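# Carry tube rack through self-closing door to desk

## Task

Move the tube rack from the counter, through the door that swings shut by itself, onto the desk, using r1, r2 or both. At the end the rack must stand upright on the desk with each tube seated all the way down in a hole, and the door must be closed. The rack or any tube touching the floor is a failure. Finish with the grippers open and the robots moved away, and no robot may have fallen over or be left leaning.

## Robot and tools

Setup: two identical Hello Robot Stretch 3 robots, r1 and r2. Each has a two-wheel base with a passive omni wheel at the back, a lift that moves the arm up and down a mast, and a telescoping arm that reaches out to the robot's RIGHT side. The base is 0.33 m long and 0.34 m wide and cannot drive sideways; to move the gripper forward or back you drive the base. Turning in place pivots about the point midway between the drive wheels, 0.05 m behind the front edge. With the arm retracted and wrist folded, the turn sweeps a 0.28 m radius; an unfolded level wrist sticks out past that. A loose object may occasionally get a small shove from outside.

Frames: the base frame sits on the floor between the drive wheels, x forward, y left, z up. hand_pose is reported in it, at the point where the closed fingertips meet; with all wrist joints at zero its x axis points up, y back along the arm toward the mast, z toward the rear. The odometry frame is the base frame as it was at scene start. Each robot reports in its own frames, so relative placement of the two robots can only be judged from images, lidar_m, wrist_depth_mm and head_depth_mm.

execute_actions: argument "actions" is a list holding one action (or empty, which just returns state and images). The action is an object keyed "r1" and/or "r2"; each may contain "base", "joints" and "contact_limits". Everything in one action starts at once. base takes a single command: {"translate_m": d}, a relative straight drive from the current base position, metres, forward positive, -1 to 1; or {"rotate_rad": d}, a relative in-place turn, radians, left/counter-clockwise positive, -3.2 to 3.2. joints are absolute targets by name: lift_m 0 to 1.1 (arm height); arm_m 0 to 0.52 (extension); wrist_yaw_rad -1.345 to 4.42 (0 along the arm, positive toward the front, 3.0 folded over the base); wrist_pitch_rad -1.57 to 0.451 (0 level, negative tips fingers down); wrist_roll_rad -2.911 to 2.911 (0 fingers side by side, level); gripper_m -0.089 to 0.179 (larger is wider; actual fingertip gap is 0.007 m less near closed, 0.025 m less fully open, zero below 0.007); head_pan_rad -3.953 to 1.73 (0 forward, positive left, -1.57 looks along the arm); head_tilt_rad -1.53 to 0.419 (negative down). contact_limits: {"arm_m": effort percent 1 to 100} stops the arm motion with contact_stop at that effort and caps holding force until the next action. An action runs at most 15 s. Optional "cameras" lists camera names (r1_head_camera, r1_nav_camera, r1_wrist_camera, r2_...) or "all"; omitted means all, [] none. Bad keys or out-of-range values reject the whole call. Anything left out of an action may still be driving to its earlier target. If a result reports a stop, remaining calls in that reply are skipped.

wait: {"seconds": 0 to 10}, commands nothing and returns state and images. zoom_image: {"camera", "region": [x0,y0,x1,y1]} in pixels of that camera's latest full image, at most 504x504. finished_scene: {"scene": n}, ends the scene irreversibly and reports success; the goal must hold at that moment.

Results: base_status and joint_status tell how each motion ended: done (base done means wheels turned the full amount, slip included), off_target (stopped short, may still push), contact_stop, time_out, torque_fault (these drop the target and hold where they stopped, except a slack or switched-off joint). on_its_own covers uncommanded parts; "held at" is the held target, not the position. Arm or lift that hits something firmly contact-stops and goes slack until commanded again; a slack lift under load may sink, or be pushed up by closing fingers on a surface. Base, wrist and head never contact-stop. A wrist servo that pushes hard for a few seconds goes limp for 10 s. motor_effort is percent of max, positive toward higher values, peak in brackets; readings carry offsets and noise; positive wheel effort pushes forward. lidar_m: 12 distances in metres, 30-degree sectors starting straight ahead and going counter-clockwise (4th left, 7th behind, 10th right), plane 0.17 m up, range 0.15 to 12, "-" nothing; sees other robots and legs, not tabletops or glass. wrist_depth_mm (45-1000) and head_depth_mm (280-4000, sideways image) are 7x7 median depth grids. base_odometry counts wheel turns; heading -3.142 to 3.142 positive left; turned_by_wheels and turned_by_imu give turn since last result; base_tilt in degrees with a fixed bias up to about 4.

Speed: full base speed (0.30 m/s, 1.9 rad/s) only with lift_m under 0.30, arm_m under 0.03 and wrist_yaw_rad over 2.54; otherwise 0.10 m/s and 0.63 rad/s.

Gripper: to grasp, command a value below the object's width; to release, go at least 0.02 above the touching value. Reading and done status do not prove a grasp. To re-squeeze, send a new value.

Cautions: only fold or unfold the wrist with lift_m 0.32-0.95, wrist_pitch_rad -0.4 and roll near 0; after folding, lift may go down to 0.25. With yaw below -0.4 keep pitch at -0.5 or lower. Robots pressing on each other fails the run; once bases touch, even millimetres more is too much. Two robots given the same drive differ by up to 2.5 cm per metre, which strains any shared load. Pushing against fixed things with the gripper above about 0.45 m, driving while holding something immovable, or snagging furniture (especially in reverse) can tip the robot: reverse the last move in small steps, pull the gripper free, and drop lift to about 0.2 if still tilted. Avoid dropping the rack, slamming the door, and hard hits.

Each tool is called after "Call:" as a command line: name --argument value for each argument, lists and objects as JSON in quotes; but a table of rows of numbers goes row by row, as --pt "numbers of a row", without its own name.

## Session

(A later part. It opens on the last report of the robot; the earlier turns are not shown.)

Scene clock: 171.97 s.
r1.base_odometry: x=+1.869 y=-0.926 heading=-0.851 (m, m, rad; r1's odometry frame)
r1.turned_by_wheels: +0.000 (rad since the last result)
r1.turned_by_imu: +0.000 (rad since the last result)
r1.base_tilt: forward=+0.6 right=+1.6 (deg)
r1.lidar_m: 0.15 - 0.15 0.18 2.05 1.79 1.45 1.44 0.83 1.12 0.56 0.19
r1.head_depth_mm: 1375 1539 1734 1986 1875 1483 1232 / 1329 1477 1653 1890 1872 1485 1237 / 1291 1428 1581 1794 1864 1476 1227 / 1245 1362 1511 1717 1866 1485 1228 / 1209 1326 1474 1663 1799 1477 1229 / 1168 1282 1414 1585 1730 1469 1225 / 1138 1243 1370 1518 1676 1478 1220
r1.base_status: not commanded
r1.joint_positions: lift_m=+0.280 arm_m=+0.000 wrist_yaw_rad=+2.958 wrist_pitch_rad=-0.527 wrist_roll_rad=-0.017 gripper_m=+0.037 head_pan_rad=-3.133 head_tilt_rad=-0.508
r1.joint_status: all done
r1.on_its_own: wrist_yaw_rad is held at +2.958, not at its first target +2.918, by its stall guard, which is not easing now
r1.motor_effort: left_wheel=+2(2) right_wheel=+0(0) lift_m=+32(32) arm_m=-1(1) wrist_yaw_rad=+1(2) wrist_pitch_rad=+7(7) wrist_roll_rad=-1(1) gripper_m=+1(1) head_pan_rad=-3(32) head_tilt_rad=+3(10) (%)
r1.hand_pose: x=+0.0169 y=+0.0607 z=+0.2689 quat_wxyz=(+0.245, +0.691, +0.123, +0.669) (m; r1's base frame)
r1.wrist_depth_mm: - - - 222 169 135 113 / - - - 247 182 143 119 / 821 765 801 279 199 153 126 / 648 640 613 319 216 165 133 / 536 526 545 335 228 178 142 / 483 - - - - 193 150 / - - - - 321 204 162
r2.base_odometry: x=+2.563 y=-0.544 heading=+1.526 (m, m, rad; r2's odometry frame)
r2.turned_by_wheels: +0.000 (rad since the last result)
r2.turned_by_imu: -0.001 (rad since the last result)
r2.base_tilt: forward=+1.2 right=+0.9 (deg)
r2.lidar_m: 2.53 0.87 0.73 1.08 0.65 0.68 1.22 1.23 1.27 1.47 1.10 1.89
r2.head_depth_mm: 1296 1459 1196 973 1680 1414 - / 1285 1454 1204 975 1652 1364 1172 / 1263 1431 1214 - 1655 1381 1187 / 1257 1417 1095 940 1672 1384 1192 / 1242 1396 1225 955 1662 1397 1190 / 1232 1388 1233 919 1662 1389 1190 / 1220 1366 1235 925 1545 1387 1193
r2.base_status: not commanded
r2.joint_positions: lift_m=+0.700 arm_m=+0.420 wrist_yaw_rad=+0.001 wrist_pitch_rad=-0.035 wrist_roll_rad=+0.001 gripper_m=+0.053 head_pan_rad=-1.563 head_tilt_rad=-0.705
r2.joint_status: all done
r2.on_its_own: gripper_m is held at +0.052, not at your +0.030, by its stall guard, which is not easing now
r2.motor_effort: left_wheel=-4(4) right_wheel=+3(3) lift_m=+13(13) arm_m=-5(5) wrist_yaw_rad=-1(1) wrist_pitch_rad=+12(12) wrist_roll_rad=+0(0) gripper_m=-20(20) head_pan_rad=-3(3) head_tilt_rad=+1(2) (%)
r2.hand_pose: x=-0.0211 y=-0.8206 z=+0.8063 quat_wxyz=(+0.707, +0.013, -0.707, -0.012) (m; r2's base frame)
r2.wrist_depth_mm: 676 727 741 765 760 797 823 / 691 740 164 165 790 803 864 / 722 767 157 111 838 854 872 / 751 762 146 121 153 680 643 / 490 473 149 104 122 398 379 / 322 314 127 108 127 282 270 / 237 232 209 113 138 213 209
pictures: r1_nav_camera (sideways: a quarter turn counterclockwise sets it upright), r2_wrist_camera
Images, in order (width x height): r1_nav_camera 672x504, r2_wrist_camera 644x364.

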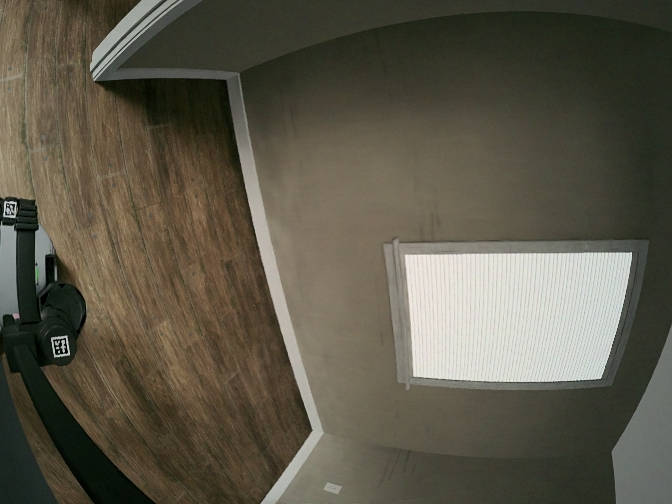

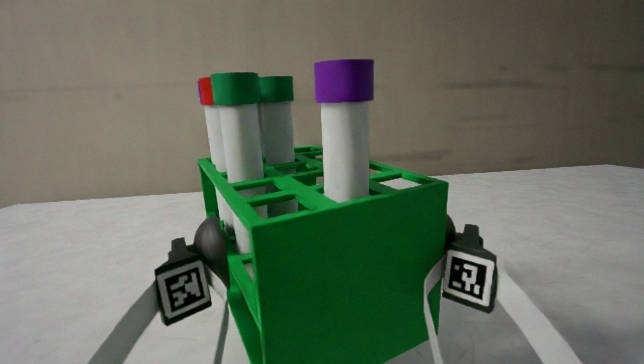

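Call:
execute_actions --actions '[{"r1":{"base":{"translate_m":-0.9}},"r2":{"joints":{"wrist_pitch_rad":-0.15}}}]' --cameras '["r2_wrist_camera"]'

Call:
execute_actions --actions '[{"r2":{"joints":{"gripper_m":0.17}}}]' --cameras '["r2_wrist_camera"]'

Call:
execute_actions --actions '[{"r2":{"joints":{"arm_m":0.2}},"r1":{"joints":{"head_pan_rad":0,"head_tilt_rad":-0.1}}}]' --cameras '["r2_wrist_camera","r1_nav_camera","r2_head_camera"]'

Scene clock: 182.43 s.
r1.base_odometry: x=+1.276 y=-0.249 heading=-0.851 (m, m, rad; r1's odometry frame)
r1.turned_by_wheels: +0.000 (rad since the last result)
r1.turned_by_imu: -0.006 (rad since the last result)
r1.base_tilt: forward=+0.6 right=+1.6 (deg)
r1.lidar_m: 1.53 2.54 2.15 1.73 1.54 0.76 0.61 0.61 0.66 0.92 0.91 1.00
r1.head_depth_mm: 561 625 705 797 957 1158 1232 / 541 601 675 769 901 1074 1210 / 522 578 644 729 850 1003 1169 / 505 557 618 698 805 942 1123 / 483 530 584 659 751 887 1060 / 475 523 578 643 730 839 989 / 463 506 557 619 695 795 930
r1.base_status: done
r1.joint_positions: lift_m=+0.280 arm_m=+0.000 wrist_yaw_rad=+2.958 wrist_pitch_rad=-0.527 wrist_roll_rad=-0.017 gripper_m=+0.037 head_pan_rad=-3.133 head_tilt_rad=-0.506
r1.joint_status: not commanded
r1.on_its_own: wrist_yaw_rad is held at +2.958, not at its first target +2.918, by its stall guard, which is not easing now
r1.motor_effort: left_wheel=+0(7) right_wheel=+0(4) lift_m=+32(32) arm_m=-2(0) wrist_yaw_rad=+0(1) wrist_pitch_rad=+7(7) wrist_roll_rad=-1(1) gripper_m=+0(1) head_pan_rad=-3(2) head_tilt_rad=+2(1) (%)
r1.hand_pose: x=+0.0169 y=+0.0607 z=+0.2689 quat_wxyz=(+0.245, +0.691, +0.123, +0.669) (m; r1's base frame)
r1.wrist_depth_mm: - - - - - - - / - - - - - 977 975 / 809 788 787 792 771 771 760 / 631 647 635 637 619 623 614 / 534 539 532 545 537 510 523 / 471 - - - - 447 441 / - - - - 383 396 393
r2.base_odometry: x=+2.563 y=-0.544 heading=+1.526 (m, m, rad; r2's odometry frame)
r2.turned_by_wheels: +0.000 (rad since the last result)
r2.turned_by_imu: -0.001 (rad since the last result)
r2.base_tilt: forward=+1.2 right=+0.9 (deg)
r2.lidar_m: 2.53 0.88 0.67 0.62 0.63 0.68 1.21 1.23 1.28 1.47 1.10 1.89
r2.head_depth_mm: 1296 1468 1200 971 1682 1404 - / 1279 1443 1207 973 1658 1366 1168 / 1268 1430 1213 - 1666 1386 1183 / 1253 1413 1219 943 1665 1382 1188 / 1246 1403 1223 947 1664 1383 1189 / 1231 1388 1235 920 1684 1389 1196 / 1218 1362 1238 924 1549 1386 1191
r2.base_status: not commanded
r2.joint_positions: lift_m=+0.700 arm_m=+0.420 wrist_yaw_rad=+0.001 wrist_pitch_rad=-0.179 wrist_roll_rad=+0.001 gripper_m=+0.053 head_pan_rad=-1.563 head_tilt_rad=-0.705
r2.joint_status: all done
r2.on_its_own: gripper_m is held at +0.052, not at your +0.030, by its stall guard, which is not easing now
r2.motor_effort: left_wheel=-4(4) right_wheel=+2(3) lift_m=+13(14) arm_m=-5(5) wrist_yaw_rad=-1(1) wrist_pitch_rad=+10(10) wrist_roll_rad=+0(0) gripper_m=-19(19) head_pan_rad=-3(3) head_tilt_rad=+1(2) (%)
r2.hand_pose: x=-0.0211 y=-0.8132 z=+0.7698 quat_wxyz=(+0.704, +0.064, -0.704, -0.063) (m; r2's base frame)
r2.wrist_depth_mm: 646 696 705 724 737 781 823 / 691 705 718 165 800 807 830 / 731 738 162 173 728 674 630 / 475 451 148 120 154 379 369 / 306 300 150 104 122 266 256 / 228 226 128 108 127 208 198 / 180 178 163 114 139 165 162
pictures: r2_wrist_camera
Images, in order (width x height): r2_wrist_camera 644x364.

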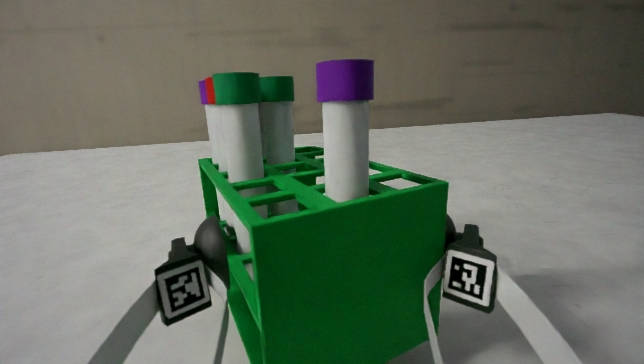

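Scene clock: 184.10 s.
r1.base_odometry: x=+1.276 y=-0.249 heading=-0.851 (m, m, rad; r1's odometry frame)
r1.turned_by_wheels: +0.000 (rad since the last result)
r1.turned_by_imu: +0.000 (rad since the last result)
r1.base_tilt: forward=+0.6 right=+1.6 (deg)
r1.lidar_m: 1.53 2.54 2.15 1.73 1.54 0.76 0.61 0.61 0.66 0.92 0.91 1.00
r1.head_depth_mm: 562 622 706 800 956 1158 1234 / 541 601 676 766 902 1074 1205 / 523 578 645 731 849 1006 1170 / 505 555 619 697 805 943 1127 / 483 529 582 660 750 887 1058 / 475 524 578 645 730 837 990 / 463 505 557 618 697 796 929
r1.base_status: not commanded
r1.joint_positions: lift_m=+0.280 arm_m=+0.000 wrist_yaw_rad=+2.958 wrist_pitch_rad=-0.527 wrist_roll_rad=-0.017 gripper_m=+0.037 head_pan_rad=-3.133 head_tilt_rad=-0.506
r1.joint_status: not commanded
r1.on_its_own: wrist_yaw_rad is held at +2.958, not at its first target +2.918, by its stall guard, which is not easing now
r1.motor_effort: left_wheel=+2(1) right_wheel=+0(0) lift_m=+32(32) arm_m=-1(0) wrist_yaw_rad=+1(1) wrist_pitch_rad=+7(7) wrist_roll_rad=-1(1) gripper_m=+0(0) head_pan_rad=-2(3) head_tilt_rad=+2(2) (%)
r1.hand_pose: x=+0.0169 y=+0.0607 z=+0.2689 quat_wxyz=(+0.245, +0.691, +0.123, +0.669) (m; r1's base frame)
r1.wrist_depth_mm: - - - - - - - / - - - - - - 981 / 811 754 793 758 776 766 742 / 650 624 631 623 620 612 608 / 531 531 539 540 538 512 518 / 476 - - - - 447 442 / - - - - 383 390 387
r2.base_odometry: x=+2.563 y=-0.544 heading=+1.526 (m, m, rad; r2's odometry frame)
r2.turned_by_wheels: +0.000 (rad since the last result)
r2.turned_by_imu: +0.000 (rad since the last result)
r2.base_tilt: forward=+1.3 right=+0.8 (deg)
r2.lidar_m: 2.53 0.88 0.67 0.62 0.63 0.68 1.22 1.23 1.28 1.47 1.10 1.88
r2.head_depth_mm: 1291 1459 1204 971 1673 1406 - / 1280 1449 1208 976 1661 1363 1170 / 1276 1429 1220 - 1651 1381 1181 / 1260 1408 1219 931 1669 1383 1185 / 1243 1399 1219 948 1677 1387 1190 / 1239 1377 1225 925 1666 1392 1188 / 1222 1377 1232 919 1545 1389 1199
r2.base_status: not commanded
r2.joint_positions: lift_m=+0.700 arm_m=+0.420 wrist_yaw_rad=+0.001 wrist_pitch_rad=-0.173 wrist_roll_rad=+0.001 gripper_m=+0.170 head_pan_rad=-1.563 head_tilt_rad=-0.705
r2.joint_status: all done
r2.motor_effort: left_wheel=-3(4) right_wheel=+3(2) lift_m=+13(14) arm_m=-5(5) wrist_yaw_rad=-1(1) wrist_pitch_rad=+7(10) wrist_roll_rad=+0(0) gripper_m=+1(83) head_pan_rad=-3(3) head_tilt_rad=+1(2) (%)
r2.hand_pose: x=-0.0211 y=-0.8137 z=+0.7715 quat_wxyz=(+0.704, +0.062, -0.704, -0.061) (m; r2's base frame)
r2.wrist_depth_mm: 665 688 695 738 773 773 790 / 688 708 740 742 767 802 841 / 722 741 168 172 770 710 647 / 487 471 175 115 407 385 375 / 319 317 160 123 135 286 263 / 233 - 197 111 131 202 210 / 183 174 170 116 141 167 165
pictures: r2_wrist_camera
Images, in order (width x height): r2_wrist_camera 644x364.

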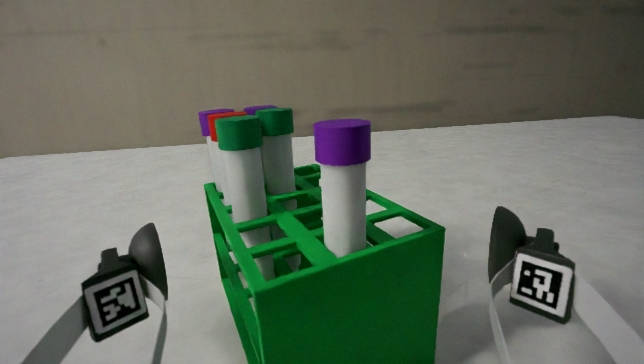

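Scene clock: 186.97 s.
r1.base_odometry: x=+1.276 y=-0.249 heading=-0.851 (m, m, rad; r1's odometry frame)
r1.turned_by_wheels: +0.000 (rad since the last result)
r1.turned_by_imu: +0.000 (rad since the last result)
r1.base_tilt: forward=+0.6 right=+1.5 (deg)
r1.lidar_m: 1.53 2.54 2.14 1.73 1.54 0.76 0.61 0.61 0.66 0.92 0.91 1.00
r1.head_depth_mm: 1293 1285 1295 1321 1330 1336 1349 / 1542 1553 1574 1570 1590 1601 1599 / 1905 1939 1935 1968 1971 1994 1716 / 2225 2534 2572 2594 2624 2328 1699 / 2344 2968 3088 3182 3243 2327 1702 / 2379 2873 2986 3042 3091 2281 1687 / 2410 2766 2863 2575 2444 2304 1674
r1.base_status: not commanded
r1.joint_positions: lift_m=+0.280 arm_m=+0.000 wrist_yaw_rad=+2.958 wrist_pitch_rad=-0.527 wrist_roll_rad=-0.017 gripper_m=+0.037 head_pan_rad=-0.007 head_tilt_rad=-0.112
r1.joint_status: all done
r1.on_its_own: wrist_yaw_rad is held at +2.958, not at its first target +2.918, by its stall guard, which is not easing now
r1.motor_effort: left_wheel=+0(1) right_wheel=+0(0) lift_m=+32(32) arm_m=-1(1) wrist_yaw_rad=-1(1) wrist_pitch_rad=+7(7) wrist_roll_rad=-1(1) gripper_m=+1(1) head_pan_rad=+3(32) head_tilt_rad=+4(21) (%)
r1.hand_pose: x=+0.0169 y=+0.0607 z=+0.2689 quat_wxyz=(+0.245, +0.691, +0.123, +0.669) (m; r1's base frame)
r1.wrist_depth_mm: - - - - - - - / - - - - - - 983 / 831 767 810 780 766 772 758 / 645 656 621 630 619 607 608 / 539 536 553 551 542 515 516 / 468 - - - - 442 445 / - - - - 383 393 387
r2.base_odometry: x=+2.563 y=-0.544 heading=+1.526 (m, m, rad; r2's odometry frame)
r2.turned_by_wheels: +0.000 (rad since the last result)
r2.turned_by_imu: +0.000 (rad since the last result)
r2.base_tilt: forward=+1.3 right=+0.8 (deg)
r2.lidar_m: 2.53 0.88 0.67 0.62 0.63 0.68 1.22 1.23 1.28 1.47 1.10 1.89
r2.head_depth_mm: 1299 1461 1204 973 1652 1403 - / 1278 1446 1216 940 1758 1316 1178 / 1273 1427 1207 908 - 1321 1185 / 1257 1419 1222 916 1640 1388 1185 / 1251 1398 1225 952 1653 1390 1190 / 1235 1377 1233 920 1679 1396 1191 / 1223 1371 1233 925 1547 1387 1196
r2.base_status: not commanded
r2.joint_positions: lift_m=+0.700 arm_m=+0.200 wrist_yaw_rad=+0.001 wrist_pitch_rad=-0.172 wrist_roll_rad=+0.001 gripper_m=+0.170 head_pan_rad=-1.563 head_tilt_rad=-0.705
r2.joint_status: all done
r2.motor_effort: left_wheel=-4(4) right_wheel=+3(2) lift_m=+13(14) arm_m=-6(2) wrist_yaw_rad=-1(1) wrist_pitch_rad=+7(8) wrist_roll_rad=+0(0) gripper_m=+0(1) head_pan_rad=-3(3) head_tilt_rad=+2(1) (%)
r2.hand_pose: x=-0.0212 y=-0.5937 z=+0.7717 quat_wxyz=(+0.704, +0.061, -0.704, -0.060) (m; r2's base frame)
r2.wrist_depth_mm: 849 858 886 882 963 - - / 877 911 915 926 - - - / 908 910 949 346 785 732 672 / 508 482 449 341 418 399 382 / 316 322 303 291 281 289 288 / 251 - - - - - - / - - - - - - 847
pictures: r1_nav_camera (sideways: a quarter turn counterclockwise sets it upright), r2_head_camera (sideways: a quarter turn clockwise sets it upright), r2_wrist_camera
Images, in order (width x height): r1_nav_camera 672x504, r2_head_camera 896x504, r2_wrist_camera 644x364.

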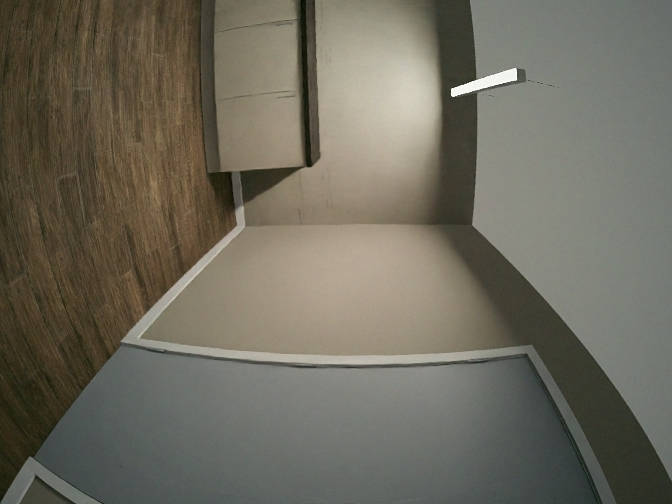

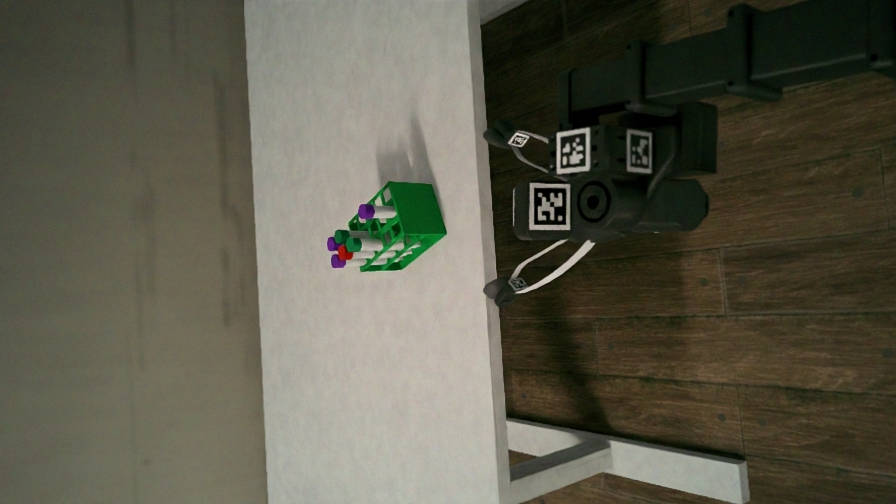

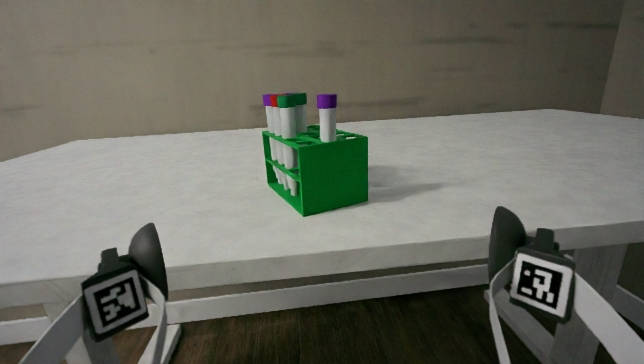

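Door shut, rack upright, caps level.

Call:
finished_scene --scene 2

The scene is finished: the task was done.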